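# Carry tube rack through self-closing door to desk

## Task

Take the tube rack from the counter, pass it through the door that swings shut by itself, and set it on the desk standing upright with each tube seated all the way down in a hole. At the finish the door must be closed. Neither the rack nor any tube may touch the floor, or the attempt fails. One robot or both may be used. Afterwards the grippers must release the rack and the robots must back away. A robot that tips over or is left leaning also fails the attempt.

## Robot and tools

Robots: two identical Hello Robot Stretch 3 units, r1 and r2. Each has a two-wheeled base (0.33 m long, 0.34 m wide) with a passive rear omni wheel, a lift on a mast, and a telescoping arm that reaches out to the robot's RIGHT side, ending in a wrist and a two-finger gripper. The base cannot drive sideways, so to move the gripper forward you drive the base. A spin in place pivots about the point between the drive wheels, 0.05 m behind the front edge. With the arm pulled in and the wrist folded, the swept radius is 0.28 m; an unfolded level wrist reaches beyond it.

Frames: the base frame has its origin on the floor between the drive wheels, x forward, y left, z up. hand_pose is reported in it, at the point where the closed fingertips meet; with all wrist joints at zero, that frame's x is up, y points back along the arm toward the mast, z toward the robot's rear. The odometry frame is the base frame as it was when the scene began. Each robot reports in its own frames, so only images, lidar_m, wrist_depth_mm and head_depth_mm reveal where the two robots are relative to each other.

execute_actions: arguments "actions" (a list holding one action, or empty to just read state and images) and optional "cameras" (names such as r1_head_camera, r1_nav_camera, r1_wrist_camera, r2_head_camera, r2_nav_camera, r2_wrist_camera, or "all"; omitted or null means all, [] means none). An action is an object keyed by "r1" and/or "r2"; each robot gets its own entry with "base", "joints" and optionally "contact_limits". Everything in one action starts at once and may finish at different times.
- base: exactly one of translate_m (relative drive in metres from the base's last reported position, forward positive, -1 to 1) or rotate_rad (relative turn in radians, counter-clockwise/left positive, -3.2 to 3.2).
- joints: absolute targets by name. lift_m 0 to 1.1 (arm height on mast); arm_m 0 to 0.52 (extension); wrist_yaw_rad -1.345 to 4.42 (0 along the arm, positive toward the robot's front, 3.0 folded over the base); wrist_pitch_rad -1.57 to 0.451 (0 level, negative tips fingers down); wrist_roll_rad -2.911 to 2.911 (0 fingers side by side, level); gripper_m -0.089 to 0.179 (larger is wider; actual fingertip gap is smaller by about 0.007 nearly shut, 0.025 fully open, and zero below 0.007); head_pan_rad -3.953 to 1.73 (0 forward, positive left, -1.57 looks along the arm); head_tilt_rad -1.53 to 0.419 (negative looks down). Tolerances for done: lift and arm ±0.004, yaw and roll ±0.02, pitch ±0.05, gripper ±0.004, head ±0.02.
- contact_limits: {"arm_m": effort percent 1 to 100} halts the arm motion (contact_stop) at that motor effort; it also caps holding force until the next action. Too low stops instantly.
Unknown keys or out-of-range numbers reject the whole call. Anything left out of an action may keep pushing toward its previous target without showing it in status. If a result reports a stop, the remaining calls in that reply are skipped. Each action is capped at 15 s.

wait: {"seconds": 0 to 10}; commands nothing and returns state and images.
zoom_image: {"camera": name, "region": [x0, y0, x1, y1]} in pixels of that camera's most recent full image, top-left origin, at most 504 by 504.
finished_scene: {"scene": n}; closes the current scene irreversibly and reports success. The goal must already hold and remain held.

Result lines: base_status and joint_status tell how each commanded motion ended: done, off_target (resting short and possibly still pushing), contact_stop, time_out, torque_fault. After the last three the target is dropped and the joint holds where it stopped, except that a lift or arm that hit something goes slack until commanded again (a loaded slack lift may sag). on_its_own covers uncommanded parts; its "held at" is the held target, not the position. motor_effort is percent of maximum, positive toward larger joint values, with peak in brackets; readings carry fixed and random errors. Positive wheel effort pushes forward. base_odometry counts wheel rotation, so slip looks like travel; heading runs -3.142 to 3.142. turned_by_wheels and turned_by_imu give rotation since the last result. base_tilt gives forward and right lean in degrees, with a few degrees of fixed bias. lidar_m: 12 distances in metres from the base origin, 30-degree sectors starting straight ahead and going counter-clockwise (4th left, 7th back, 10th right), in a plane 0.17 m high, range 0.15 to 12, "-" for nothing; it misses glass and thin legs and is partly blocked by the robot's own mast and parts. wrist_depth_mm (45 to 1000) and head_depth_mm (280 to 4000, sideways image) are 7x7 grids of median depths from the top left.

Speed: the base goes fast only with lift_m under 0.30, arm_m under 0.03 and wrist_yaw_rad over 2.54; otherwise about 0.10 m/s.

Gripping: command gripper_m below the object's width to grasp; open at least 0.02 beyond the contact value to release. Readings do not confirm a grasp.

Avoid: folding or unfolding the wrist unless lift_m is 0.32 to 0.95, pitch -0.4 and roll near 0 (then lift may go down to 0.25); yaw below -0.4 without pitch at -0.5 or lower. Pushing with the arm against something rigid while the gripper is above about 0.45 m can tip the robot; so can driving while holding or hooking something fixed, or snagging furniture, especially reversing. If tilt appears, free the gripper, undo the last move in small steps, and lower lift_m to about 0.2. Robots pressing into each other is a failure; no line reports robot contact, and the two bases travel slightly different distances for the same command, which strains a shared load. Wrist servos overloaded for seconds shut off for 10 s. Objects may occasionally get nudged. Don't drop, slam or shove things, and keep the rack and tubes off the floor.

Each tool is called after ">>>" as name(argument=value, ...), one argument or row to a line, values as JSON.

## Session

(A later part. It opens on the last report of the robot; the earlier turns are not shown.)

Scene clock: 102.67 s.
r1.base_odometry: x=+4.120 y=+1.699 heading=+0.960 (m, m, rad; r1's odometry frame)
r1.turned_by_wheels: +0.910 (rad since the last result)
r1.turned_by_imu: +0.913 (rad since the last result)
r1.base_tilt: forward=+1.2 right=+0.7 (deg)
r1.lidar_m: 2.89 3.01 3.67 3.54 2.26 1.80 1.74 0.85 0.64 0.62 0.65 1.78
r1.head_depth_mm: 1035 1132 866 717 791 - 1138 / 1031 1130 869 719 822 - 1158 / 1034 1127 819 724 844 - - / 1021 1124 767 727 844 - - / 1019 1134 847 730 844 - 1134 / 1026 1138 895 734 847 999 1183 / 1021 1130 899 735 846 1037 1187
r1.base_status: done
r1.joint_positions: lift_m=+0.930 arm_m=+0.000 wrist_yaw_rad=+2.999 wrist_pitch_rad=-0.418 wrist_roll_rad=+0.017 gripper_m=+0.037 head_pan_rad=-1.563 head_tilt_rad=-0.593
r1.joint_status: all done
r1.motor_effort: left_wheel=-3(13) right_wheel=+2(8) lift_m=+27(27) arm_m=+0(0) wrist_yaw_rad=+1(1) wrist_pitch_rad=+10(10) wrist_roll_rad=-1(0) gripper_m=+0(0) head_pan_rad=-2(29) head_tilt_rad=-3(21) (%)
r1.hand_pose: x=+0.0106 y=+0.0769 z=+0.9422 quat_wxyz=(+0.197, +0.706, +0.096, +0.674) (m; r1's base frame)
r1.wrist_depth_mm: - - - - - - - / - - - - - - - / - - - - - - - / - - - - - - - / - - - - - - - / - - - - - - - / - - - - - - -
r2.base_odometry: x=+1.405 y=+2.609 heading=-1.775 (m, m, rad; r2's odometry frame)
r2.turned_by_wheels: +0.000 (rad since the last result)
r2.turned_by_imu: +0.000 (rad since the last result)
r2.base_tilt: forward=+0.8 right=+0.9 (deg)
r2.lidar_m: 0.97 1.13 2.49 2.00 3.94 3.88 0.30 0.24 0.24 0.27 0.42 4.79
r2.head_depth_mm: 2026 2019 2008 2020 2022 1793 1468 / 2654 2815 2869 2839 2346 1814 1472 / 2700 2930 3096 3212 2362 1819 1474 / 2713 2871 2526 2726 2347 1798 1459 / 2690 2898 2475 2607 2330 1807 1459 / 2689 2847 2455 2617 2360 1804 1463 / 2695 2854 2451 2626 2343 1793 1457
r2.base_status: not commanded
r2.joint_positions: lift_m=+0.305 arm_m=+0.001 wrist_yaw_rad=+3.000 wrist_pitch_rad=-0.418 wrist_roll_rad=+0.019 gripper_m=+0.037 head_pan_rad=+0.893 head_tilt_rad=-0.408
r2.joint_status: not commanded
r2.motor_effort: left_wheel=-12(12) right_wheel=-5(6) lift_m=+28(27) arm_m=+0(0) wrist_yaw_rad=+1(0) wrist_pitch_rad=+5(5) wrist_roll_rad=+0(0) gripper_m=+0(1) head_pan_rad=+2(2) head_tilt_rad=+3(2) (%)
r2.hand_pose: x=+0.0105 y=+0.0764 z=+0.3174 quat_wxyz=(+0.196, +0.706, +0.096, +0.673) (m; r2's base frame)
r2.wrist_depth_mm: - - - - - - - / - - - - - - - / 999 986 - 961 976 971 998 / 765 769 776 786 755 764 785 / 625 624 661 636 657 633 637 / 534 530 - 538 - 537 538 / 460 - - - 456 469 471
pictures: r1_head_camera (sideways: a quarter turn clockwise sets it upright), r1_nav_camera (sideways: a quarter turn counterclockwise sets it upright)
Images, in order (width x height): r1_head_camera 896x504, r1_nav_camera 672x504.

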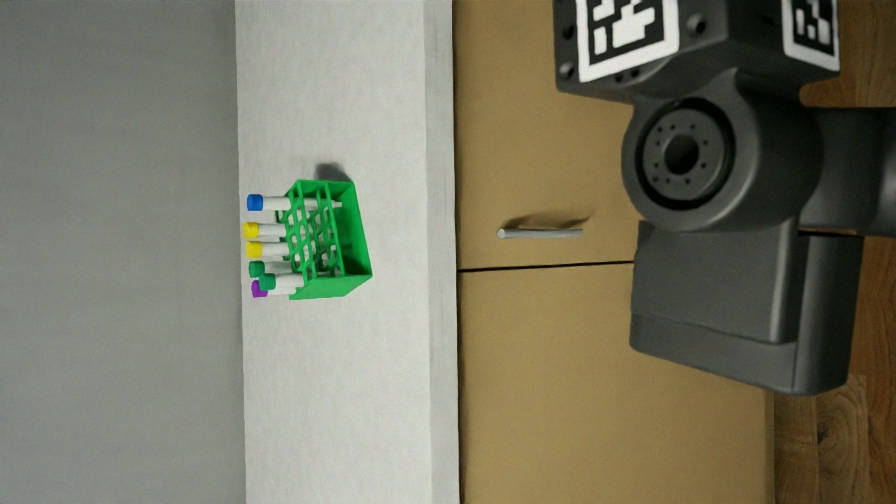

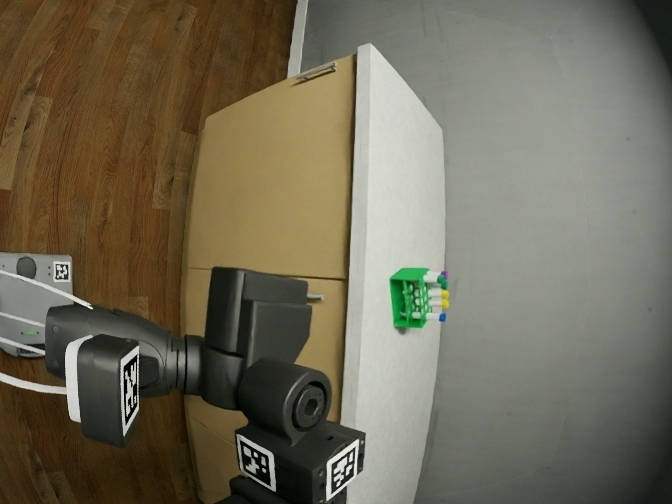

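>>> execute_actions(
  actions=[
    {"r1":{"joints":{"wrist_yaw_rad":0.39,"gripper_m":0.179}}},
  ],
  cameras=["r1_wrist_camera"],
)

>>> execute_actions(
  actions=[
    {"r1":{"joints":{"wrist_pitch_rad":-0.15,"arm_m":0.15,"wrist_roll_rad":0}}},
  ],
  cameras=["r1_wrist_camera","r1_head_camera"],
)

Scene clock: 106.97 s.
r1.base_odometry: x=+4.120 y=+1.699 heading=+0.960 (m, m, rad; r1's odometry frame)
r1.turned_by_wheels: +0.000 (rad since the last result)
r1.turned_by_imu: +0.000 (rad since the last result)
r1.base_tilt: forward=+1.3 right=+0.8 (deg)
r1.lidar_m: 2.89 3.01 3.66 3.53 2.26 1.80 1.74 0.85 0.64 0.62 0.65 1.78
r1.head_depth_mm: 1036 1131 866 718 791 - - / 1031 1140 869 719 823 - - / 1029 1121 816 724 840 - - / 1024 1127 771 726 - - 1142 / 1024 1137 848 729 806 1029 1191 / 1020 1133 894 733 848 1032 1194 / 1024 1135 903 737 847 1061 1201
r1.base_status: not commanded
r1.joint_positions: lift_m=+0.930 arm_m=+0.000 wrist_yaw_rad=+0.392 wrist_pitch_rad=-0.418 wrist_roll_rad=+0.017 gripper_m=+0.179 head_pan_rad=-1.563 head_tilt_rad=-0.593
r1.joint_status: all done
r1.motor_effort: left_wheel=-3(3) right_wheel=+2(2) lift_m=+27(27) arm_m=+0(1) wrist_yaw_rad=-1(2) wrist_pitch_rad=+9(9) wrist_roll_rad=+0(1) gripper_m=+0(87) head_pan_rad=-2(3) head_tilt_rad=-3(4) (%)
r1.hand_pose: x=+0.0642 y=-0.3527 z=+0.9422 quat_wxyz=(+0.702, +0.279, -0.656, -0.012) (m; r1's base frame)
r1.wrist_depth_mm: - - - 992 921 454 758 / - 578 582 583 579 480 540 / - 631 516 449 401 393 397 / - 719 595 497 434 368 329 / - - 672 557 475 414 368 / - - 758 620 523 459 385 / - - 890 696 582 501 -
r2.base_odometry: x=+1.405 y=+2.609 heading=-1.775 (m, m, rad; r2's odometry frame)
r2.turned_by_wheels: +0.000 (rad since the last result)
r2.turned_by_imu: +0.000 (rad since the last result)
r2.base_tilt: forward=+0.9 right=+1.0 (deg)
r2.lidar_m: 0.97 1.12 2.49 1.99 3.94 3.87 0.30 0.24 0.24 0.27 0.42 4.79
r2.head_depth_mm: 2028 2023 2021 2023 2005 1798 1478 / 2669 2824 2878 2840 2372 1818 1470 / 2717 2885 3085 3187 2389 1808 1482 / 2689 2894 2510 2716 2357 1799 1466 / 2698 2853 2471 2596 2342 1812 1457 / 2655 2864 2451 2602 2313 1800 1462 / 2674 2837 2461 2623 2327 1797 1453
r2.base_status: not commanded
r2.joint_positions: lift_m=+0.305 arm_m=+0.001 wrist_yaw_rad=+3.000 wrist_pitch_rad=-0.418 wrist_roll_rad=+0.019 gripper_m=+0.037 head_pan_rad=+0.893 head_tilt_rad=-0.408
r2.joint_status: not commanded
r2.motor_effort: left_wheel=-12(13) right_wheel=-5(5) lift_m=+28(27) arm_m=+0(0) wrist_yaw_rad=+0(1) wrist_pitch_rad=+5(5) wrist_roll_rad=+0(0) gripper_m=+1(1) head_pan_rad=+3(3) head_tilt_rad=+4(3) (%)
r2.hand_pose: x=+0.0105 y=+0.0764 z=+0.3174 quat_wxyz=(+0.196, +0.706, +0.096, +0.673) (m; r2's base frame)
r2.wrist_depth_mm: - - - - - - - / - - - - - - - / 997 - 993 - 990 - - / 759 774 779 784 773 805 776 / 622 635 654 632 659 628 630 / 525 538 - 555 - 540 538 / 462 - - - 453 459 469
pictures: r1_wrist_camera
Images, in order (width x height): r1_wrist_camera 644x364.

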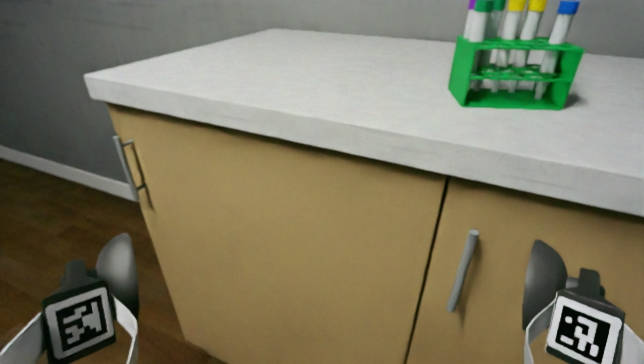

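Scene clock: 109.33 s.
r1.base_odometry: x=+4.120 y=+1.699 heading=+0.960 (m, m, rad; r1's odometry frame)
r1.turned_by_wheels: +0.000 (rad since the last result)
r1.turned_by_imu: +0.000 (rad since the last result)
r1.base_tilt: forward=+1.3 right=+0.8 (deg)
r1.lidar_m: 2.89 3.01 3.66 3.54 2.27 1.80 1.74 0.85 0.64 0.62 0.65 1.78
r1.head_depth_mm: 1034 1130 917 - 864 1018 1177 / 1030 1136 918 - 886 1023 1177 / 1027 1131 832 - 887 1019 1188 / 1027 1131 780 - 874 1029 1194 / 1028 1134 889 732 847 1028 1197 / 1019 1136 893 736 852 1025 1195 / 1024 1139 900 737 847 1020 1194
r1.base_status: not commanded
r1.joint_positions: lift_m=+0.930 arm_m=+0.150 wrist_yaw_rad=+0.391 wrist_pitch_rad=-0.170 wrist_roll_rad=+0.004 gripper_m=+0.179 head_pan_rad=-1.563 head_tilt_rad=-0.593
r1.joint_status: all done
r1.motor_effort: left_wheel=-3(3) right_wheel=+2(2) lift_m=+27(27) arm_m=+6(7) wrist_yaw_rad=+0(1) wrist_pitch_rad=+11(8) wrist_roll_rad=-3(2) gripper_m=+1(0) head_pan_rad=-3(3) head_tilt_rad=-4(4) (%)
r1.hand_pose: x=+0.0731 y=-0.5243 z=+1.0010 quat_wxyz=(+0.702, +0.196, -0.680, +0.077) (m; r1's base frame)
r1.wrist_depth_mm: - - 987 882 809 721 660 / - - - 941 824 744 681 / - - - 969 865 749 700 / - 584 598 603 566 375 586 / 450 400 403 409 388 374 373 / 551 376 326 308 311 313 331 / - 448 372 286 259 250 -
r2.base_odometry: x=+1.405 y=+2.609 heading=-1.775 (m, m, rad; r2's odometry frame)
r2.turned_by_wheels: +0.000 (rad since the last result)
r2.turned_by_imu: +0.000 (rad since the last result)
r2.base_tilt: forward=+0.8 right=+0.9 (deg)
r2.lidar_m: 0.97 1.13 2.49 2.00 3.93 3.88 0.30 0.24 0.24 0.27 0.42 4.81
r2.head_depth_mm: 2033 2032 2029 2011 2010 1783 1478 / 2672 2857 2840 2835 2368 1819 1470 / 2718 2886 3087 3202 2347 1817 1467 / 2688 2893 2510 2735 2353 1808 1463 / 2715 2896 2448 2604 2340 1797 1460 / 2694 2844 2459 2616 2320 1795 1459 / 2706 2838 2454 2616 2336 1793 1461
r2.base_status: not commanded
r2.joint_positions: lift_m=+0.305 arm_m=+0.001 wrist_yaw_rad=+3.000 wrist_pitch_rad=-0.418 wrist_roll_rad=+0.019 gripper_m=+0.037 head_pan_rad=+0.893 head_tilt_rad=-0.408
r2.joint_status: not commanded
r2.motor_effort: left_wheel=-11(12) right_wheel=-5(5) lift_m=+28(27) arm_m=+0(0) wrist_yaw_rad=+0(0) wrist_pitch_rad=+5(5) wrist_roll_rad=+0(0) gripper_m=-1(0) head_pan_rad=+3(2) head_tilt_rad=+3(3) (%)
r2.hand_pose: x=+0.0105 y=+0.0764 z=+0.3174 quat_wxyz=(+0.196, +0.706, +0.096, +0.673) (m; r2's base frame)
r2.wrist_depth_mm: - - - - - - - / - - - - - - - / - - - 997 993 - 989 / 754 765 768 778 765 784 778 / 633 625 656 629 665 627 624 / 534 534 - 543 - 535 536 / 459 - - - 452 462 464
pictures: r1_head_camera (sideways: a quarter turn clockwise sets it upright), r1_wrist_camera
Images, in order (width x height): r1_head_camera 896x504, r1_wrist_camera 644x364.

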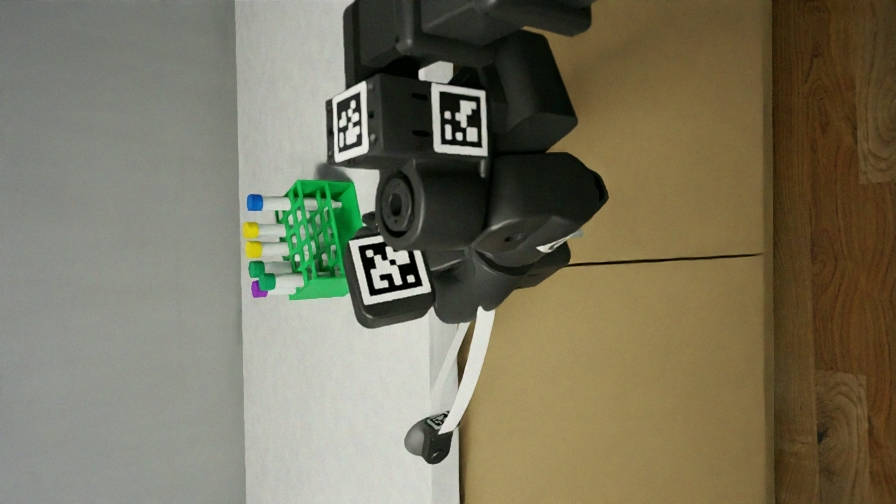

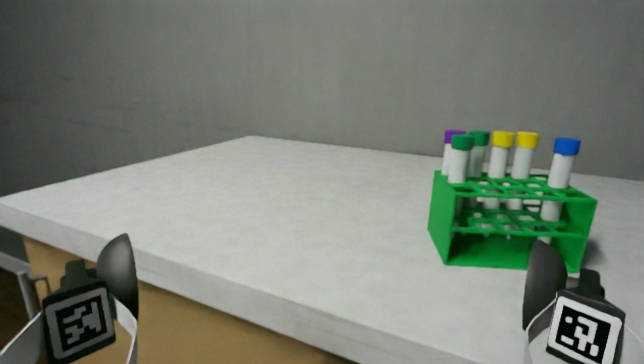

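>>> execute_actions(
  actions=[
    {"r1":{"base":{"rotate_rad":0.39},"joints":{"wrist_yaw_rad":0,"arm_m":0.12}}},
  ],
  cameras=[],
)

>>> execute_actions(
  actions=[
    {"r1":{"base":{"translate_m":-0.29},"joints":{"lift_m":0.89}}},
  ],
  cameras=["r1_wrist_camera","r1_head_camera"],
)

Scene clock: 112.67 s.
r1.base_odometry: x=+4.120 y=+1.699 heading=+1.350 (m, m, rad; r1's odometry frame)
r1.turned_by_wheels: +0.390 (rad since the last result)
r1.turned_by_imu: +0.392 (rad since the last result)
r1.base_tilt: forward=+1.2 right=+0.8 (deg)
r1.lidar_m: 2.92 3.69 3.53 2.04 1.88 1.74 0.98 0.66 0.62 0.63 0.81 2.89
r1.head_depth_mm: 989 1090 758 - - 906 1140 / 1030 1118 923 - - 986 1156 / 1063 1160 904 - - 1056 1190 / 1101 1203 884 - 962 1141 1190 / 1142 1264 888 858 1005 1311 1193 / 1193 1337 896 899 1091 1377 1192 / 1247 1421 950 1011 1717 1426 1199
r1.base_status: done
r1.joint_positions: lift_m=+0.930 arm_m=+0.120 wrist_yaw_rad=+0.001 wrist_pitch_rad=-0.170 wrist_roll_rad=+0.004 gripper_m=+0.179 head_pan_rad=-1.563 head_tilt_rad=-0.593
r1.joint_status: all done
r1.motor_effort: left_wheel=-4(10) right_wheel=+2(6) lift_m=+27(27) arm_m=-4(4) wrist_yaw_rad=-2(2) wrist_pitch_rad=+11(11) wrist_roll_rad=-3(3) gripper_m=-1(0) head_pan_rad=-2(3) head_tilt_rad=-4(4) (%)
r1.hand_pose: x=-0.0211 y=-0.5138 z=+1.0010 quat_wxyz=(+0.704, +0.061, -0.705, -0.060) (m; r1's base frame)
r1.wrist_depth_mm: - - - 924 836 762 694 / - - - 968 878 800 723 / - - - 980 900 816 722 / - 651 602 608 618 580 368 / - 447 405 410 410 393 367 / - 482 410 337 312 315 332 / - 530 448 378 309 273 -
r2.base_odometry: x=+1.405 y=+2.609 heading=-1.775 (m, m, rad; r2's odometry frame)
r2.turned_by_wheels: +0.000 (rad since the last result)
r2.turned_by_imu: +0.000 (rad since the last result)
r2.base_tilt: forward=+0.8 right=+1.0 (deg)
r2.lidar_m: 0.97 1.13 2.49 2.01 3.94 3.88 0.30 0.24 0.24 0.27 0.42 4.78
r2.head_depth_mm: 2042 2007 2008 2002 2003 1786 1472 / 2650 2859 2839 2870 2350 1833 1472 / 2716 2903 3063 3226 2365 1808 1476 / 2712 2891 2535 2713 2345 1813 1464 / 2696 2859 2444 2611 2348 1810 1463 / 2714 2866 2461 2611 2318 1807 1458 / 2692 2873 2458 2618 2319 1795 1459
r2.base_status: not commanded
r2.joint_positions: lift_m=+0.305 arm_m=+0.001 wrist_yaw_rad=+3.000 wrist_pitch_rad=-0.418 wrist_roll_rad=+0.019 gripper_m=+0.037 head_pan_rad=+0.893 head_tilt_rad=-0.408
r2.joint_status: not commanded
r2.motor_effort: left_wheel=-12(12) right_wheel=-5(5) lift_m=+27(27) arm_m=+0(0) wrist_yaw_rad=+0(1) wrist_pitch_rad=+5(5) wrist_roll_rad=+0(0) gripper_m=+0(0) head_pan_rad=+3(3) head_tilt_rad=+3(4) (%)
r2.hand_pose: x=+0.0105 y=+0.0764 z=+0.3174 quat_wxyz=(+0.196, +0.706, +0.096, +0.673) (m; r2's base frame)
r2.wrist_depth_mm: - - - - - - - / - - - - - - - / 991 995 995 - - 987 - / 739 760 776 774 778 771 778 / 626 623 654 627 651 631 638 / 541 526 - 545 - 533 542 / 459 - - - 454 462 463
pictures: none
No camera images: the call's "cameras" was empty. Leave "cameras" out to get every camera's image.

Scene clock: 116.90 s.
r1.base_odometry: x=+4.056 y=+1.416 heading=+1.350 (m, m, rad; r1's odometry frame)
r1.turned_by_wheels: +0.000 (rad since the last result)
r1.turned_by_imu: +0.000 (rad since the last result)
r1.base_tilt: forward=+1.3 right=+0.8 (deg)
r1.lidar_m: 3.19 3.94 3.65 2.04 1.59 1.47 0.79 0.54 0.50 0.51 0.65 3.00
r1.head_depth_mm: 897 993 866 684 - 748 868 / 928 1033 871 692 - 809 950 / 965 1076 791 692 - 873 1117 / 996 1124 749 696 767 920 1138 / 1041 1148 889 700 799 993 1184 / 1082 1194 893 728 865 1091 1196 / 1122 1244 896 766 936 1231 1202
r1.base_status: done
r1.joint_positions: lift_m=+0.890 arm_m=+0.120 wrist_yaw_rad=+0.001 wrist_pitch_rad=-0.170 wrist_roll_rad=+0.004 gripper_m=+0.179 head_pan_rad=-1.563 head_tilt_rad=-0.593
r1.joint_status: all done
r1.motor_effort: left_wheel=-3(10) right_wheel=+2(3) lift_m=+13(27) arm_m=-4(4) wrist_yaw_rad=-1(1) wrist_pitch_rad=+10(11) wrist_roll_rad=-3(3) gripper_m=+0(0) head_pan_rad=-3(3) head_tilt_rad=-4(4) (%)
r1.hand_pose: x=-0.0211 y=-0.5139 z=+0.9621 quat_wxyz=(+0.704, +0.061, -0.705, -0.060) (m; r1's base frame)
r1.wrist_depth_mm: - - 909 806 734 671 604 / - - 956 832 770 686 629 / - 865 893 354 767 708 649 / 451 459 459 372 440 495 506 / 306 314 315 320 324 330 332 / 370 244 238 242 244 245 261 / - 299 216 195 196 195 -
r2.base_odometry: x=+1.405 y=+2.609 heading=-1.775 (m, m, rad; r2's odometry frame)
r2.turned_by_wheels: +0.000 (rad since the last result)
r2.turned_by_imu: +0.000 (rad since the last result)
r2.base_tilt: forward=+0.8 right=+1.1 (deg)
r2.lidar_m: 0.97 1.12 2.01 2.13 3.94 3.89 0.30 0.24 0.24 0.27 0.42 4.79
r2.head_depth_mm: 2032 2015 2024 2017 2004 1796 1480 / 2647 2848 2853 2823 2406 1831 1474 / 2702 2850 3100 3186 2359 1816 1469 / 2669 2860 2511 2733 2340 1804 1463 / 2738 2873 2466 2637 2340 1798 1461 / 2697 2890 2457 2605 2356 1800 1469 / 2669 2800 2457 2614 2138 1801 1465
r2.base_status: not commanded
r2.joint_positions: lift_m=+0.305 arm_m=+0.001 wrist_yaw_rad=+3.000 wrist_pitch_rad=-0.418 wrist_roll_rad=+0.019 gripper_m=+0.037 head_pan_rad=+0.893 head_tilt_rad=-0.408
r2.joint_status: not commanded
r2.motor_effort: left_wheel=-12(12) right_wheel=-5(6) lift_m=+28(27) arm_m=+0(0) wrist_yaw_rad=+0(0) wrist_pitch_rad=+5(5) wrist_roll_rad=+0(0) gripper_m=+0(0) head_pan_rad=+3(2) head_tilt_rad=+2(2) (%)
r2.hand_pose: x=+0.0105 y=+0.0764 z=+0.3174 quat_wxyz=(+0.196, +0.706, +0.096, +0.673) (m; r2's base frame)
r2.wrist_depth_mm: - - - - - - - / - - - - - - - / 997 997 - 979 981 999 989 / 777 768 778 769 779 761 772 / 632 627 645 636 663 635 622 / 525 529 - 539 - 536 533 / 467 - - - 455 461 470
pictures: r1_head_camera (sideways: a quarter turn clockwise sets it upright), r1_wrist_camera
Images, in order (width x height): r1_head_camera 896x504, r1_wrist_camera 644x364.

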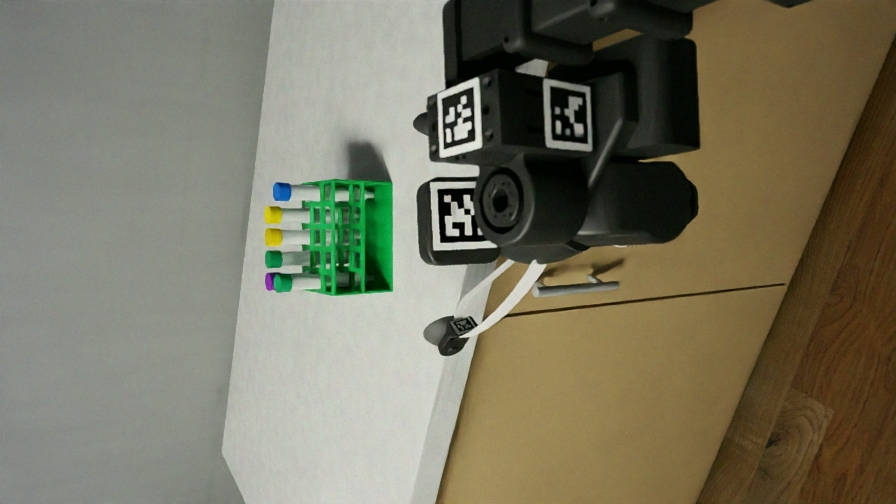

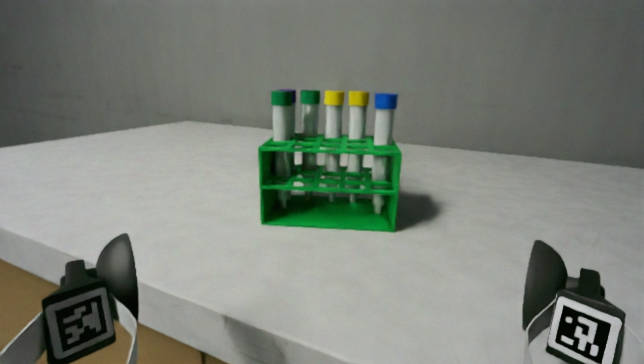

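>>> execute_actions(
  actions=[
    {"r1":{"joints":{"lift_m":0.87,"arm_m":0.26}}},
  ],
  cameras=["r1_wrist_camera"],
)

Scene clock: 119.93 s.
r1.base_odometry: x=+4.056 y=+1.416 heading=+1.350 (m, m, rad; r1's odometry frame)
r1.turned_by_wheels: +0.000 (rad since the last result)
r1.turned_by_imu: +0.000 (rad since the last result)
r1.base_tilt: forward=+1.2 right=+0.7 (deg)
r1.lidar_m: 3.21 3.93 3.63 2.04 1.60 1.47 0.79 0.54 0.50 0.51 0.65 3.00
r1.head_depth_mm: 900 989 864 686 - 734 877 / 932 1038 926 - 659 773 954 / 965 1076 877 - 702 834 1107 / 1001 1120 740 669 749 908 1136 / 1031 1142 893 670 798 993 1192 / 1084 1188 894 730 866 1094 1195 / 1124 1243 906 762 944 1228 1196
r1.base_status: not commanded
r1.joint_positions: lift_m=+0.870 arm_m=+0.260 wrist_yaw_rad=+0.001 wrist_pitch_rad=-0.170 wrist_roll_rad=+0.004 gripper_m=+0.179 head_pan_rad=-1.563 head_tilt_rad=-0.593
r1.joint_status: all done
r1.motor_effort: left_wheel=-3(3) right_wheel=+2(2) lift_m=+12(15) arm_m=+5(6) wrist_yaw_rad=+0(1) wrist_pitch_rad=+11(11) wrist_roll_rad=-2(3) gripper_m=+0(0) head_pan_rad=-3(3) head_tilt_rad=-3(4) (%)
r1.hand_pose: x=-0.0213 y=-0.6530 z=+0.9421 quat_wxyz=(+0.704, +0.060, -0.705, -0.060) (m; r1's base frame)
r1.wrist_depth_mm: - 865 754 677 605 550 507 / - 914 795 675 605 570 520 / - 723 546 224 216 590 543 / 381 386 207 227 198 418 434 / 261 266 215 234 197 281 284 / 210 201 199 201 198 208 222 / - 156 164 165 166 167 -
r2.base_odometry: x=+1.405 y=+2.609 heading=-1.775 (m, m, rad; r2's odometry frame)
r2.turned_by_wheels: +0.000 (rad since the last result)
r2.turned_by_imu: +0.000 (rad since the last result)
r2.base_tilt: forward=+0.9 right=+0.9 (deg)
r2.lidar_m: 0.97 1.12 2.01 2.13 3.95 3.90 0.30 0.24 0.24 0.27 0.42 4.80
r2.head_depth_mm: 2036 2044 2016 2012 2020 1811 1483 / 2673 2865 2880 2838 2346 1830 1470 / 2733 2861 3106 3231 2375 1810 1471 / 2724 2862 2503 2723 2365 1807 1463 / 2697 2862 2468 2605 2324 1807 1471 / 2679 2879 2459 2590 2351 1792 1451 / 2641 2854 2480 2624 2149 1792 1454
r2.base_status: not commanded
r2.joint_positions: lift_m=+0.305 arm_m=+0.001 wrist_yaw_rad=+3.000 wrist_pitch_rad=-0.418 wrist_roll_rad=+0.019 gripper_m=+0.037 head_pan_rad=+0.893 head_tilt_rad=-0.408
r2.joint_status: not commanded
r2.motor_effort: left_wheel=-12(12) right_wheel=-5(5) lift_m=+28(27) arm_m=+0(0) wrist_yaw_rad=+0(1) wrist_pitch_rad=+5(5) wrist_roll_rad=+0(0) gripper_m=+0(0) head_pan_rad=+3(3) head_tilt_rad=+3(2) (%)
r2.hand_pose: x=+0.0105 y=+0.0764 z=+0.3174 quat_wxyz=(+0.196, +0.706, +0.096, +0.673) (m; r2's base frame)
r2.wrist_depth_mm: - - - - - - - / - - - - - - - / 974 969 - - - 997 - / 770 762 780 768 766 743 780 / 636 622 658 625 658 633 631 / 532 540 - 541 - 536 538 / 462 - - - 454 468 459
pictures: r1_wrist_camera
Images, in order (width x height): r1_wrist_camera 644x364.

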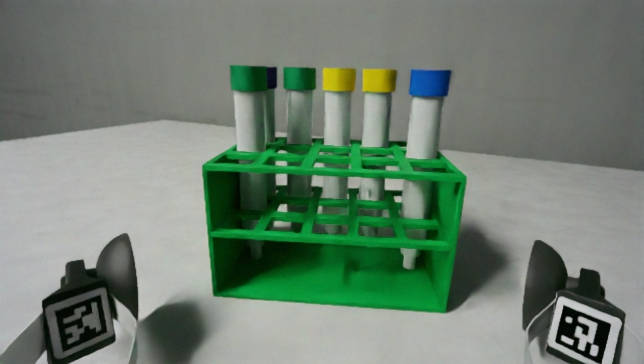

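>>> execute_actions(
  actions=[
    {"r1":{"joints":{"arm_m":0.335}}},
  ],
  cameras=["r1_wrist_camera","r1_head_camera"],
)

Scene clock: 122.53 s.
r1.base_odometry: x=+4.056 y=+1.416 heading=+1.350 (m, m, rad; r1's odometry frame)
r1.turned_by_wheels: +0.000 (rad since the last result)
r1.turned_by_imu: +0.000 (rad since the last result)
r1.base_tilt: forward=+1.3 right=+0.7 (deg)
r1.lidar_m: 3.21 3.97 3.65 2.03 1.60 1.47 0.79 0.54 0.50 0.51 0.65 2.98
r1.head_depth_mm: 903 994 867 684 - 741 878 / 935 1030 971 591 658 773 955 / 966 1072 981 601 692 835 1119 / 1001 1114 727 643 741 903 1145 / 1043 1145 888 698 795 995 1195 / 1086 1193 891 730 863 1092 1200 / 1124 1243 900 762 935 1228 1199
r1.base_status: not commanded
r1.joint_positions: lift_m=+0.870 arm_m=+0.335 wrist_yaw_rad=+0.000 wrist_pitch_rad=-0.170 wrist_roll_rad=+0.004 gripper_m=+0.179 head_pan_rad=-1.563 head_tilt_rad=-0.593
r1.joint_status: all done
r1.motor_effort: left_wheel=-3(3) right_wheel=+2(2) lift_m=+12(12) arm_m=+5(6) wrist_yaw_rad=+0(0) wrist_pitch_rad=+11(11) wrist_roll_rad=-3(3) gripper_m=+1(0) head_pan_rad=-3(3) head_tilt_rad=-4(3) (%)
r1.hand_pose: x=-0.0214 y=-0.7280 z=+0.9421 quat_wxyz=(+0.704, +0.060, -0.705, -0.060) (m; r1's base frame)
r1.wrist_depth_mm: 893 771 670 599 535 492 453 / 948 811 149 151 147 499 465 / 970 726 154 156 154 511 480 / 381 386 134 157 149 382 431 / 262 128 144 161 137 116 283 / 208 121 146 174 140 121 222 / - 132 148 149 150 115 -
r2.base_odometry: x=+1.405 y=+2.609 heading=-1.775 (m, m, rad; r2's odometry frame)
r2.turned_by_wheels: +0.000 (rad since the last result)
r2.turned_by_imu: +0.000 (rad since the last result)
r2.base_tilt: forward=+0.9 right=+0.9 (deg)
r2.lidar_m: 0.97 1.12 2.01 2.13 3.95 3.88 0.30 0.24 0.24 0.27 0.42 4.78
r2.head_depth_mm: 2044 2027 2021 2012 2011 1784 1473 / 2675 2830 2843 2856 2370 1821 1478 / 2692 2883 3081 3184 2366 1821 1473 / 2701 2899 2544 2700 2362 1806 1463 / 2720 2877 2446 2590 2337 1795 1471 / 2693 2864 2450 2622 2337 1803 1468 / 2692 2841 2455 2626 2141 1799 1453
r2.base_status: not commanded
r2.joint_positions: lift_m=+0.305 arm_m=+0.001 wrist_yaw_rad=+3.000 wrist_pitch_rad=-0.418 wrist_roll_rad=+0.019 gripper_m=+0.037 head_pan_rad=+0.893 head_tilt_rad=-0.408
r2.joint_status: not commanded
r2.motor_effort: left_wheel=-12(12) right_wheel=-5(5) lift_m=+28(27) arm_m=+0(0) wrist_yaw_rad=-1(0) wrist_pitch_rad=+5(5) wrist_roll_rad=+0(0) gripper_m=+0(0) head_pan_rad=+2(2) head_tilt_rad=+4(3) (%)
r2.hand_pose: x=+0.0105 y=+0.0764 z=+0.3174 quat_wxyz=(+0.196, +0.706, +0.096, +0.673) (m; r2's base frame)
r2.wrist_depth_mm: - - - - - - - / - - - - - - - / 999 993 - 977 979 - 993 / 761 768 763 772 784 779 774 / 630 633 656 625 659 633 639 / 534 533 - 543 - 539 537 / 456 - - - 452 466 461
pictures: r1_head_camera (sideways: a quarter turn clockwise sets it upright), r1_wrist_camera
Images, in order (width x height): r1_head_camera 896x504, r1_wrist_camera 644x364.

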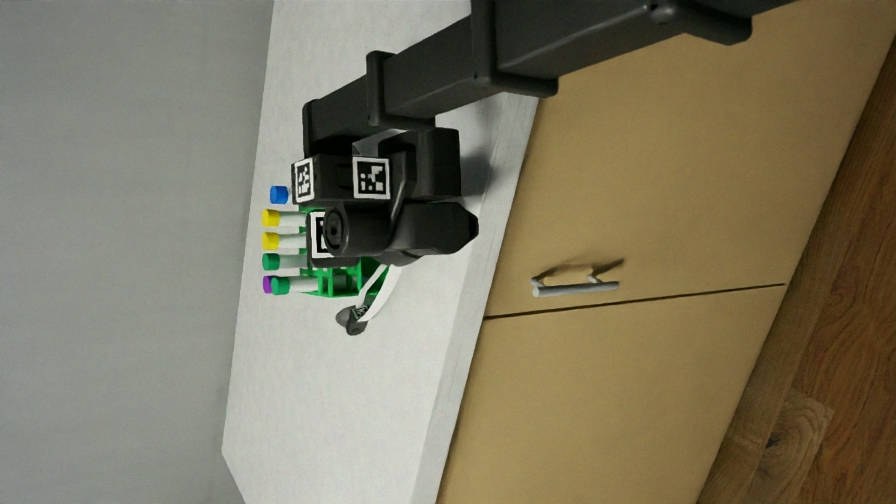

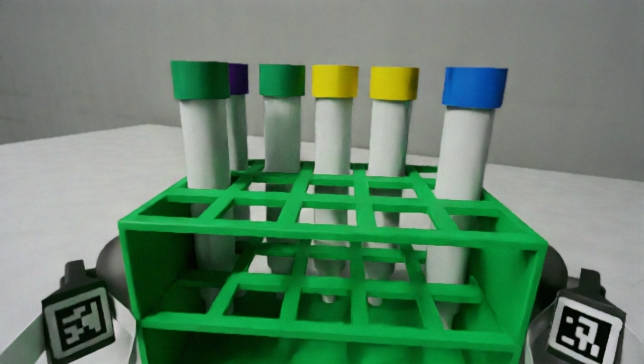

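>>> execute_actions(
  actions=[
    {"r1":{"joints":{"gripper_m":0.08}}},
  ],
  cameras=["r1_wrist_camera"],
)

>>> execute_actions(
  actions=[
    {"r1":{"joints":{"lift_m":0.91}}},
  ],
  cameras=["r1_wrist_camera","r1_head_camera"],
)

Scene clock: 124.43 s.
r1.base_odometry: x=+4.056 y=+1.416 heading=+1.350 (m, m, rad; r1's odometry frame)
r1.turned_by_wheels: +0.000 (rad since the last result)
r1.turned_by_imu: +0.000 (rad since the last result)
r1.base_tilt: forward=+1.2 right=+0.8 (deg)
r1.lidar_m: 3.19 3.97 3.64 2.04 1.60 1.47 0.79 0.53 0.50 0.51 0.65 3.01
r1.head_depth_mm: 900 998 869 685 - 739 874 / 934 1035 968 590 655 775 952 / 963 1078 978 601 693 832 1111 / 1001 1115 743 639 742 910 1142 / 1037 1148 889 699 797 993 1190 / 1089 1203 890 730 862 1088 1201 / 1126 1243 902 761 944 1226 1201
r1.base_status: not commanded
r1.joint_positions: lift_m=+0.870 arm_m=+0.335 wrist_yaw_rad=+0.000 wrist_pitch_rad=-0.169 wrist_roll_rad=+0.003 gripper_m=+0.081 head_pan_rad=-1.563 head_tilt_rad=-0.593
r1.joint_status: all done
r1.motor_effort: left_wheel=-3(5) right_wheel=+2(3) lift_m=+13(12) arm_m=+5(6) wrist_yaw_rad=+0(1) wrist_pitch_rad=+10(10) wrist_roll_rad=-2(2) gripper_m=-21(96) head_pan_rad=-2(2) head_tilt_rad=-3(3) (%)
r1.hand_pose: x=-0.0214 y=-0.7281 z=+0.9423 quat_wxyz=(+0.704, +0.060, -0.705, -0.060) (m; r1's base frame)
r1.wrist_depth_mm: 871 779 676 606 540 488 448 / 966 805 163 167 525 503 463 / 972 721 172 173 170 517 480 / 381 387 149 164 152 423 428 / 261 247 158 181 166 154 284 / 198 138 153 152 152 131 211 / - 150 159 162 162 151 169
r2.base_odometry: x=+1.405 y=+2.609 heading=-1.775 (m, m, rad; r2's odometry frame)
r2.turned_by_wheels: +0.000 (rad since the last result)
r2.turned_by_imu: +0.000 (rad since the last result)
r2.base_tilt: forward=+0.9 right=+1.0 (deg)
r2.lidar_m: 0.97 1.13 2.01 2.13 3.94 3.88 0.30 0.24 0.24 0.27 0.42 4.79
r2.head_depth_mm: 2020 2030 2016 2003 2006 1788 1481 / 2660 2867 2866 2850 2367 1826 1468 / 2708 2870 3131 3206 2354 1814 1469 / 2694 2911 2522 2719 2390 1811 1459 / 2705 2846 2438 2618 2370 1801 1461 / 2703 2876 2437 2610 2340 1805 1454 / 2657 2844 2446 2627 2143 1796 1465
r2.base_status: not commanded
r2.joint_positions: lift_m=+0.305 arm_m=+0.001 wrist_yaw_rad=+3.000 wrist_pitch_rad=-0.418 wrist_roll_rad=+0.019 gripper_m=+0.037 head_pan_rad=+0.893 head_tilt_rad=-0.408
r2.joint_status: not commanded
r2.motor_effort: left_wheel=-11(12) right_wheel=-5(5) lift_m=+28(27) arm_m=+0(0) wrist_yaw_rad=-1(0) wrist_pitch_rad=+5(5) wrist_roll_rad=+0(0) gripper_m=+0(0) head_pan_rad=+3(3) head_tilt_rad=+3(3) (%)
r2.hand_pose: x=+0.0105 y=+0.0764 z=+0.3174 quat_wxyz=(+0.196, +0.706, +0.096, +0.673) (m; r2's base frame)
r2.wrist_depth_mm: - - - - - - - / - - - - - - - / 997 985 973 980 986 998 989 / 754 778 767 793 766 785 779 / 621 633 664 633 645 631 636 / 530 539 - 544 - 531 538 / 461 - - - 453 463 469
pictures: r1_wrist_camera
Images, in order (width x height): r1_wrist_camera 644x364.

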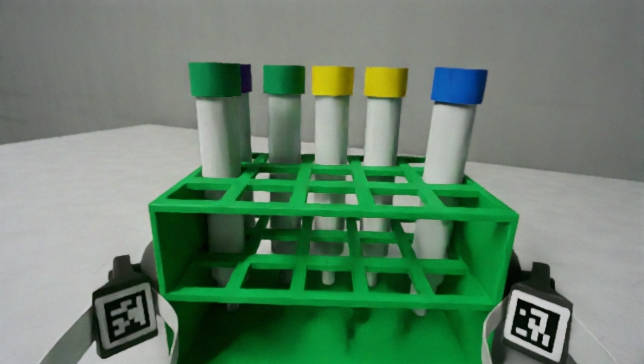

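Scene clock: 125.60 s.
r1.base_odometry: x=+4.056 y=+1.416 heading=+1.350 (m, m, rad; r1's odometry frame)
r1.turned_by_wheels: +0.000 (rad since the last result)
r1.turned_by_imu: +0.000 (rad since the last result)
r1.base_tilt: forward=+1.2 right=+0.8 (deg)
r1.lidar_m: 3.20 3.97 3.65 2.04 1.60 1.47 0.79 0.54 0.50 0.51 0.65 3.02
r1.head_depth_mm: 896 997 915 - 633 730 872 / 930 1035 - 612 649 774 952 / 968 1063 - 615 693 835 1113 / 1000 1089 744 641 742 904 1139 / 1039 1138 842 698 798 995 1182 / 1080 1191 892 731 862 1094 1191 / 1131 1240 903 759 935 1216 1195
r1.base_status: not commanded
r1.joint_positions: lift_m=+0.909 arm_m=+0.335 wrist_yaw_rad=+0.000 wrist_pitch_rad=-0.177 wrist_roll_rad=+0.003 gripper_m=+0.084 head_pan_rad=-1.563 head_tilt_rad=-0.593
r1.joint_status: all done
r1.motor_effort: left_wheel=-3(3) right_wheel=+2(2) lift_m=+27(28) arm_m=+5(4) wrist_yaw_rad=+0(0) wrist_pitch_rad=+15(15) wrist_roll_rad=-2(3) gripper_m=-20(22) head_pan_rad=-2(3) head_tilt_rad=-3(4) (%)
r1.hand_pose: x=-0.0214 y=-0.7276 z=+0.9793 quat_wxyz=(+0.703, +0.063, -0.705, -0.063) (m; r1's base frame)
r1.wrist_depth_mm: 869 766 671 592 536 492 447 / 951 813 656 590 531 506 461 / - 834 177 180 175 523 484 / 491 499 152 154 152 534 495 / 341 322 165 187 167 154 367 / 260 138 153 154 155 130 276 / 218 196 161 162 163 151 220
r2.base_odometry: x=+1.405 y=+2.609 heading=-1.775 (m, m, rad; r2's odometry frame)
r2.turned_by_wheels: +0.000 (rad since the last result)
r2.turned_by_imu: +0.000 (rad since the last result)
r2.base_tilt: forward=+0.8 right=+0.9 (deg)
r2.lidar_m: 0.97 1.12 2.01 2.13 3.95 3.87 0.30 0.24 0.24 0.27 0.42 4.80
r2.head_depth_mm: 2025 2030 2007 2035 2006 1795 1471 / 2675 2876 2884 2862 2373 1815 1478 / 2716 2881 3072 3200 2373 1812 1465 / 2695 2885 2493 2746 2363 1808 1467 / 2703 2853 2442 2620 2337 1800 1456 / 2687 2914 2430 2597 2331 1800 1453 / 2663 2847 2459 2587 2159 1778 1456
r2.base_status: not commanded
r2.joint_positions: lift_m=+0.305 arm_m=+0.001 wrist_yaw_rad=+3.000 wrist_pitch_rad=-0.418 wrist_roll_rad=+0.019 gripper_m=+0.037 head_pan_rad=+0.893 head_tilt_rad=-0.408
r2.joint_status: not commanded
r2.motor_effort: left_wheel=-12(12) right_wheel=-5(5) lift_m=+28(27) arm_m=+0(0) wrist_yaw_rad=+1(0) wrist_pitch_rad=+5(5) wrist_roll_rad=+0(0) gripper_m=+0(0) head_pan_rad=+3(3) head_tilt_rad=+2(3) (%)
r2.hand_pose: x=+0.0105 y=+0.0764 z=+0.3174 quat_wxyz=(+0.196, +0.706, +0.096, +0.673) (m; r2's base frame)
r2.wrist_depth_mm: - - - - - - - / - - - - - - - / 979 974 - 989 - 994 966 / 769 782 769 763 762 780 768 / 630 627 657 619 650 628 630 / 537 526 - 546 - 547 542 / 461 - - - 455 471 464
pictures: r1_head_camera (sideways: a quarter turn clockwise sets it upright), r1_wrist_camera
Images, in order (width x height): r1_head_camera 896x504, r1_wrist_camera 644x364.

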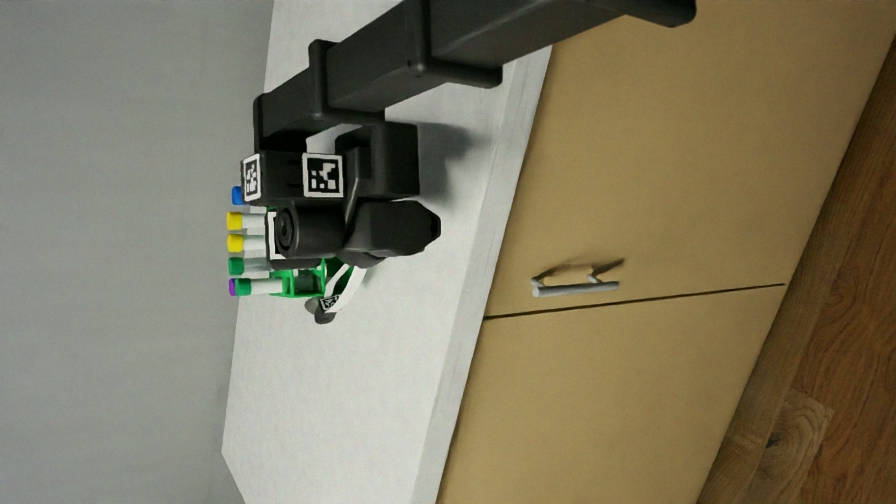

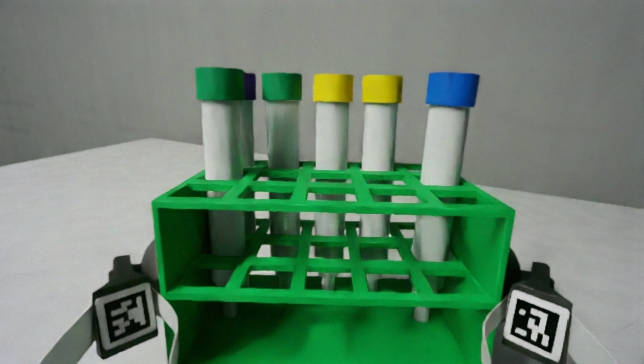

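>>> execute_actions(
  actions=[],
  cameras=["r1_wrist_camera"],
)

Scene clock: 126.80 s.
r1.base_odometry: x=+4.056 y=+1.416 heading=+1.350 (m, m, rad; r1's odometry frame)
r1.turned_by_wheels: +0.000 (rad since the last result)
r1.turned_by_imu: +0.000 (rad since the last result)
r1.base_tilt: forward=+1.3 right=+0.8 (deg)
r1.lidar_m: 3.20 3.96 3.65 2.04 1.59 1.47 0.79 0.54 0.50 0.51 0.65 3.01
r1.head_depth_mm: 896 995 912 - 630 730 874 / 930 1028 - 614 648 776 953 / 961 1071 - 616 694 835 1115 / 1003 1089 751 641 745 906 1143 / 1042 1150 847 700 798 990 1193 / 1077 1203 896 729 867 1094 1192 / 1123 1249 899 762 940 1223 1195
r1.base_status: not commanded
r1.joint_positions: lift_m=+0.909 arm_m=+0.335 wrist_yaw_rad=+0.000 wrist_pitch_rad=-0.177 wrist_roll_rad=+0.003 gripper_m=+0.084 head_pan_rad=-1.563 head_tilt_rad=-0.593
r1.joint_status: all done
r1.motor_effort: left_wheel=-3(3) right_wheel=+2(2) lift_m=+27(28) arm_m=+5(4) wrist_yaw_rad=-1(0) wrist_pitch_rad=+14(15) wrist_roll_rad=-3(3) gripper_m=-18(22) head_pan_rad=-3(3) head_tilt_rad=-3(4) (%)
r1.hand_pose: x=-0.0214 y=-0.7276 z=+0.9793 quat_wxyz=(+0.703, +0.063, -0.705, -0.063) (m; r1's base frame)
r1.wrist_depth_mm: 896 775 675 596 536 490 450 / 940 814 664 587 531 503 466 / - 843 177 179 175 529 485 / 491 497 153 154 153 528 495 / 341 323 164 188 168 154 368 / 260 138 153 154 155 130 275 / 216 197 160 162 163 151 220
r2.base_odometry: x=+1.405 y=+2.609 heading=-1.775 (m, m, rad; r2's odometry frame)
r2.turned_by_wheels: +0.000 (rad since the last result)
r2.turned_by_imu: +0.000 (rad since the last result)
r2.base_tilt: forward=+0.9 right=+0.8 (deg)
r2.lidar_m: 0.97 1.12 2.00 2.13 3.95 3.89 0.30 0.24 0.24 0.27 0.42 4.80
r2.head_depth_mm: 2037 2034 2013 2012 2010 1790 1475 / 2674 2832 2862 2849 2386 1819 1476 / 2728 2909 3084 3202 2362 1813 1479 / 2691 2841 2522 2723 2350 1813 1461 / 2700 2879 2453 2621 2321 1808 1469 / 2691 2865 2441 2623 2343 1796 1459 / 2653 2829 2452 2631 2161 1798 1453
r2.base_status: not commanded
r2.joint_positions: lift_m=+0.305 arm_m=+0.001 wrist_yaw_rad=+3.000 wrist_pitch_rad=-0.418 wrist_roll_rad=+0.019 gripper_m=+0.037 head_pan_rad=+0.893 head_tilt_rad=-0.408
r2.joint_status: not commanded
r2.motor_effort: left_wheel=-12(12) right_wheel=-4(5) lift_m=+28(27) arm_m=+0(0) wrist_yaw_rad=+1(0) wrist_pitch_rad=+5(5) wrist_roll_rad=+0(0) gripper_m=+0(0) head_pan_rad=+3(3) head_tilt_rad=+2(3) (%)
r2.hand_pose: x=+0.0105 y=+0.0764 z=+0.3174 quat_wxyz=(+0.196, +0.706, +0.096, +0.673) (m; r2's base frame)
r2.wrist_depth_mm: - - - - - - - / - - - - - - - / 980 995 - 994 990 990 - / 761 779 779 760 780 783 771 / 636 636 647 633 653 638 644 / 535 528 - 540 - 532 548 / 465 - - - 448 465 459
pictures: r1_wrist_camera
Images, in order (width x height): r1_wrist_camera 644x364.

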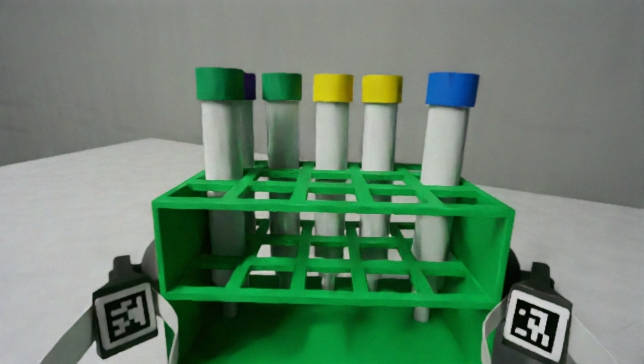

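>>> execute_actions(
  actions=[
    {"r1":{"joints":{"gripper_m":0.055}}},
  ],
  cameras=["r1_wrist_camera"],
)

>>> wait(
  seconds=3,
)

Scene clock: 133.97 s.
r1.base_odometry: x=+4.056 y=+1.416 heading=+1.350 (m, m, rad; r1's odometry frame)
r1.turned_by_wheels: +0.000 (rad since the last result)
r1.turned_by_imu: +0.000 (rad since the last result)
r1.base_tilt: forward=+1.3 right=+0.8 (deg)
r1.lidar_m: 3.20 3.96 3.64 2.04 1.60 1.47 0.79 0.54 0.50 0.51 0.65 3.00
r1.head_depth_mm: 902 998 912 - 630 730 873 / 933 1034 - 614 651 773 956 / 966 1067 - 614 693 833 1116 / 1010 1092 748 642 739 908 1146 / 1042 1139 845 700 799 990 1187 / 1083 1199 894 728 861 1097 1196 / 1124 1247 898 766 942 1223 1197
r1.base_status: not commanded
r1.joint_positions: lift_m=+0.909 arm_m=+0.335 wrist_yaw_rad=+0.000 wrist_pitch_rad=-0.177 wrist_roll_rad=+0.003 gripper_m=+0.056 head_pan_rad=-1.563 head_tilt_rad=-0.593
r1.joint_status: all done
r1.motor_effort: left_wheel=-3(3) right_wheel=+2(2) lift_m=+28(28) arm_m=+5(4) wrist_yaw_rad=+0(0) wrist_pitch_rad=+15(15) wrist_roll_rad=-2(2) gripper_m=-29(100) head_pan_rad=-3(3) head_tilt_rad=-4(3) (%)
r1.hand_pose: x=-0.0214 y=-0.7276 z=+0.9793 quat_wxyz=(+0.703, +0.063, -0.705, -0.063) (m; r1's base frame)
r1.wrist_depth_mm: 894 770 670 602 538 486 448 / 949 797 652 594 532 507 465 / - 825 177 179 175 520 484 / 492 500 152 153 153 532 494 / 339 323 164 188 167 154 367 / 259 138 153 154 154 130 277 / 217 197 160 162 164 151 221
r2.base_odometry: x=+1.405 y=+2.609 heading=-1.775 (m, m, rad; r2's odometry frame)
r2.turned_by_wheels: +0.000 (rad since the last result)
r2.turned_by_imu: +0.000 (rad since the last result)
r2.base_tilt: forward=+0.9 right=+1.1 (deg)
r2.lidar_m: 0.97 1.12 2.01 2.13 3.94 3.88 0.30 0.24 0.24 0.27 0.42 4.78
r2.head_depth_mm: 2031 2026 2028 2015 1999 1790 1471 / 2654 2830 2837 2851 2365 1820 1475 / 2700 2884 3113 3235 2361 1805 1480 / 2713 2883 2509 2727 2350 1798 1467 / 2676 2870 2451 2614 2356 1797 1459 / 2690 2877 2482 2610 2335 1789 1462 / 2654 2842 2453 2582 2147 1795 1455
r2.base_status: not commanded
r2.joint_positions: lift_m=+0.305 arm_m=+0.001 wrist_yaw_rad=+3.000 wrist_pitch_rad=-0.418 wrist_roll_rad=+0.019 gripper_m=+0.037 head_pan_rad=+0.893 head_tilt_rad=-0.408
r2.joint_status: not commanded
r2.motor_effort: left_wheel=-11(12) right_wheel=-5(5) lift_m=+27(27) arm_m=+0(0) wrist_yaw_rad=+0(0) wrist_pitch_rad=+5(5) wrist_roll_rad=+0(0) gripper_m=+0(0) head_pan_rad=+3(2) head_tilt_rad=+4(3) (%)
r2.hand_pose: x=+0.0105 y=+0.0764 z=+0.3174 quat_wxyz=(+0.196, +0.706, +0.096, +0.673) (m; r2's base frame)
r2.wrist_depth_mm: - - - - - - - / - - - - - - - / - 981 994 - 984 - 991 / 768 760 774 765 770 769 768 / 629 627 656 633 652 629 642 / 533 530 - 537 - 532 534 / 459 - - - 452 460 463
pictures: r1_wrist_camera
Images, in order (width x height): r1_wrist_camera 644x364.

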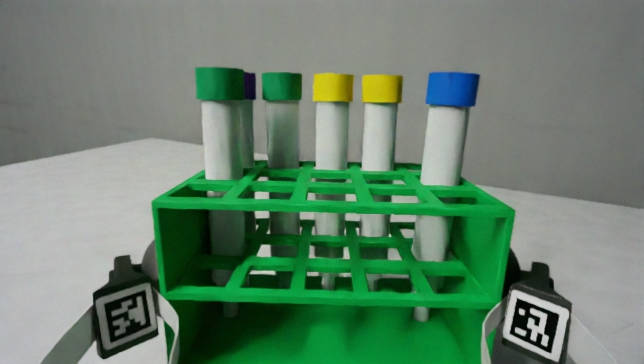

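Scene clock: 136.97 s.
r1.base_odometry: x=+4.056 y=+1.416 heading=+1.350 (m, m, rad; r1's odometry frame)
r1.turned_by_wheels: +0.000 (rad since the last result)
r1.turned_by_imu: +0.000 (rad since the last result)
r1.base_tilt: forward=+1.2 right=+0.7 (deg)
r1.lidar_m: 3.19 3.96 3.65 2.05 1.60 1.47 0.79 0.54 0.50 0.51 0.65 3.02
r1.head_depth_mm: 897 994 914 - 632 730 875 / 933 1031 - 613 648 775 948 / 967 1063 - 617 692 833 1114 / 1003 1085 750 644 744 904 1144 / 1035 1145 844 698 797 991 1182 / 1079 1197 897 730 867 1096 1195 / 1125 1244 900 760 942 1224 1204
r1.base_status: not commanded
r1.joint_positions: lift_m=+0.909 arm_m=+0.335 wrist_yaw_rad=+0.000 wrist_pitch_rad=-0.177 wrist_roll_rad=+0.003 gripper_m=+0.070 head_pan_rad=-1.563 head_tilt_rad=-0.593
r1.joint_status: all done
r1.on_its_own: gripper_m is held at +0.071, not at your +0.055, by its stall guard, which is still easing
r1.motor_effort: left_wheel=-3(3) right_wheel=+2(2) lift_m=+28(28) arm_m=+5(4) wrist_yaw_rad=-1(0) wrist_pitch_rad=+15(15) wrist_roll_rad=-3(2) gripper_m=-7(100) head_pan_rad=-3(3) head_tilt_rad=-4(3) (%)
r1.hand_pose: x=-0.0214 y=-0.7276 z=+0.9793 quat_wxyz=(+0.703, +0.063, -0.705, -0.063) (m; r1's base frame)
r1.wrist_depth_mm: 883 774 674 594 542 488 450 / 961 811 653 597 533 502 465 / - 816 177 180 176 525 480 / 488 498 152 153 153 528 488 / 340 324 165 188 168 154 367 / 259 138 153 154 154 131 275 / 218 197 160 162 164 151 221
r2.base_odometry: x=+1.405 y=+2.609 heading=-1.775 (m, m, rad; r2's odometry frame)
r2.turned_by_wheels: +0.000 (rad since the last result)
r2.turned_by_imu: +0.000 (rad since the last result)
r2.base_tilt: forward=+0.8 right=+1.0 (deg)
r2.lidar_m: 0.97 1.13 2.01 2.12 3.95 3.88 0.30 0.24 0.24 0.27 0.42 4.80
r2.head_depth_mm: 2030 2012 2028 2015 2008 1775 1471 / 2678 2832 2865 2880 2370 1826 1473 / 2713 2880 3078 3194 2355 1814 1467 / 2714 2875 2512 2727 2344 1802 1463 / 2679 2901 2455 2621 2326 1787 1457 / 2709 2855 2452 2611 2340 1803 1470 / 2692 2864 2423 2606 2141 1783 1462
r2.base_status: not commanded
r2.joint_positions: lift_m=+0.305 arm_m=+0.001 wrist_yaw_rad=+3.000 wrist_pitch_rad=-0.418 wrist_roll_rad=+0.019 gripper_m=+0.037 head_pan_rad=+0.893 head_tilt_rad=-0.408
r2.joint_status: not commanded
r2.motor_effort: left_wheel=-12(12) right_wheel=-5(5) lift_m=+28(27) arm_m=+0(0) wrist_yaw_rad=+0(0) wrist_pitch_rad=+5(5) wrist_roll_rad=+0(0) gripper_m=+0(0) head_pan_rad=+3(2) head_tilt_rad=+3(3) (%)
r2.hand_pose: x=+0.0105 y=+0.0764 z=+0.3174 quat_wxyz=(+0.196, +0.706, +0.096, +0.673) (m; r2's base frame)
r2.wrist_depth_mm: - - - - - - - / - - - - - - - / 990 988 984 994 986 967 972 / 758 775 795 769 784 774 792 / 629 631 648 630 664 637 638 / 525 534 - 544 - 538 536 / 461 - - - 454 464 458
wait: 3.00 s; at rest by 0.27 s
pictures: r1_head_camera (sideways: a quarter turn clockwise sets it upright), r1_nav_camera (sideways: a quarter turn counterclockwise sets it upright), r1_wrist_camera, r2_head_camera (sideways: a quarter turn clockwise sets it upright), r2_nav_camera (sideways: a quarter turn counterclockwise sets it upright), r2_wrist_camera
Images, in order (width x height): r1_head_camera 896x504, r1_nav_camera 672x504, r1_wrist_camera 644x364, r2_head_camera 896x504, r2_nav_camera 672x504, r2_wrist_camera 644x364.

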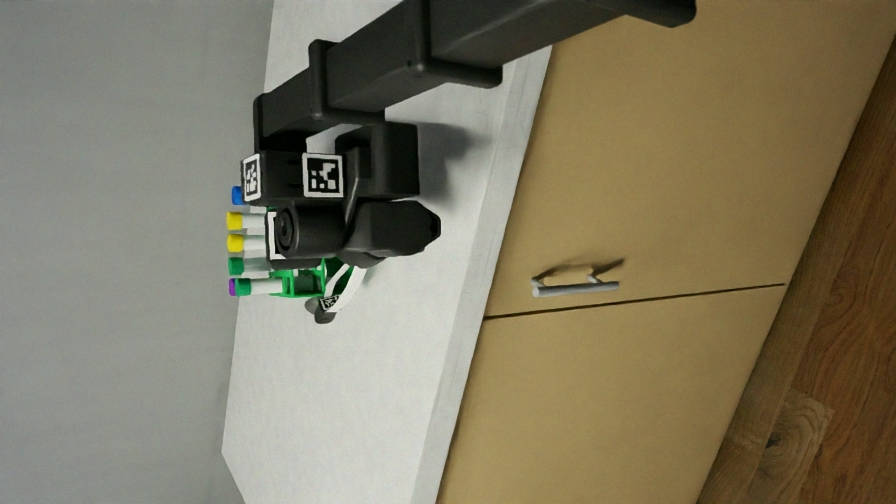

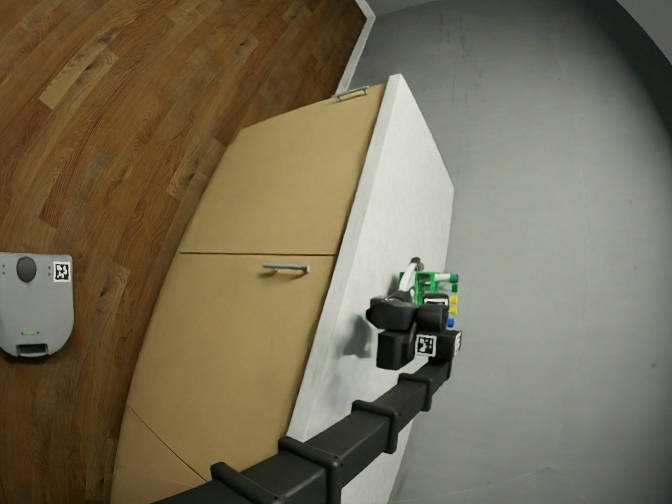

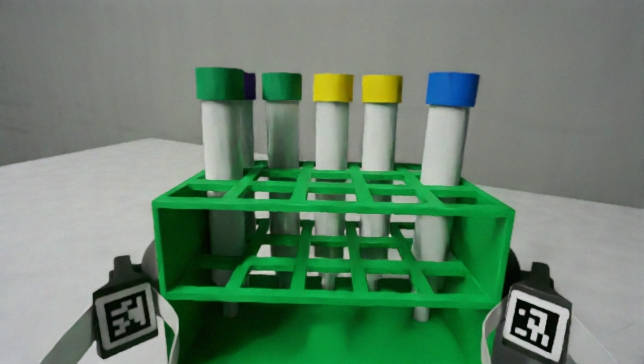

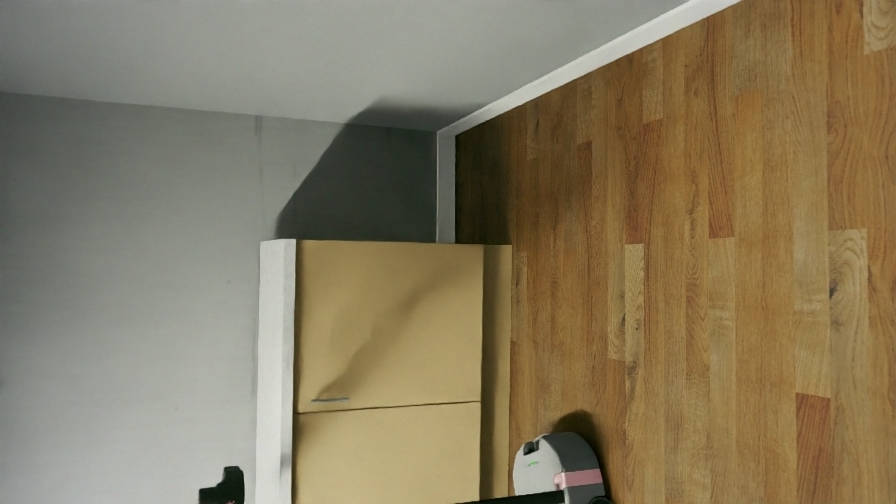

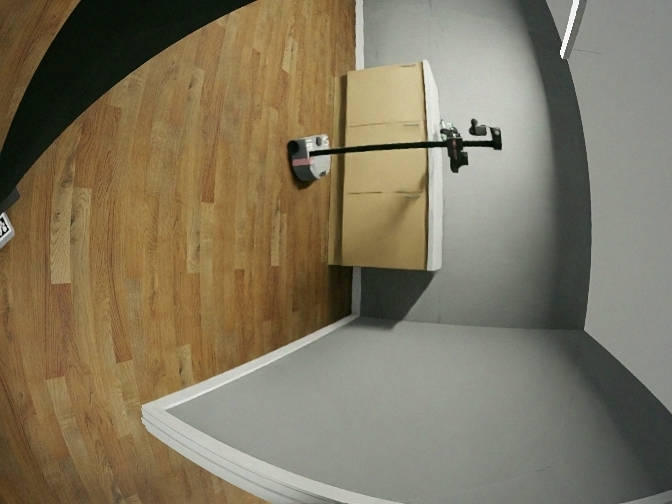

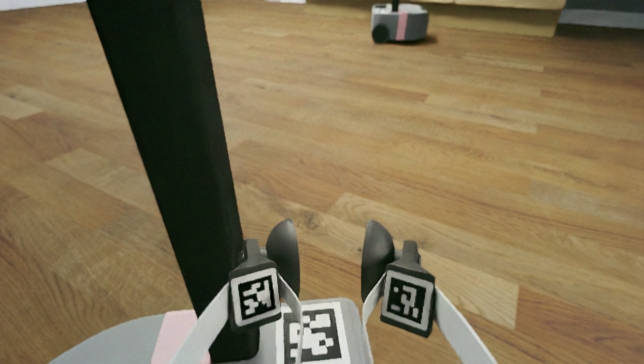

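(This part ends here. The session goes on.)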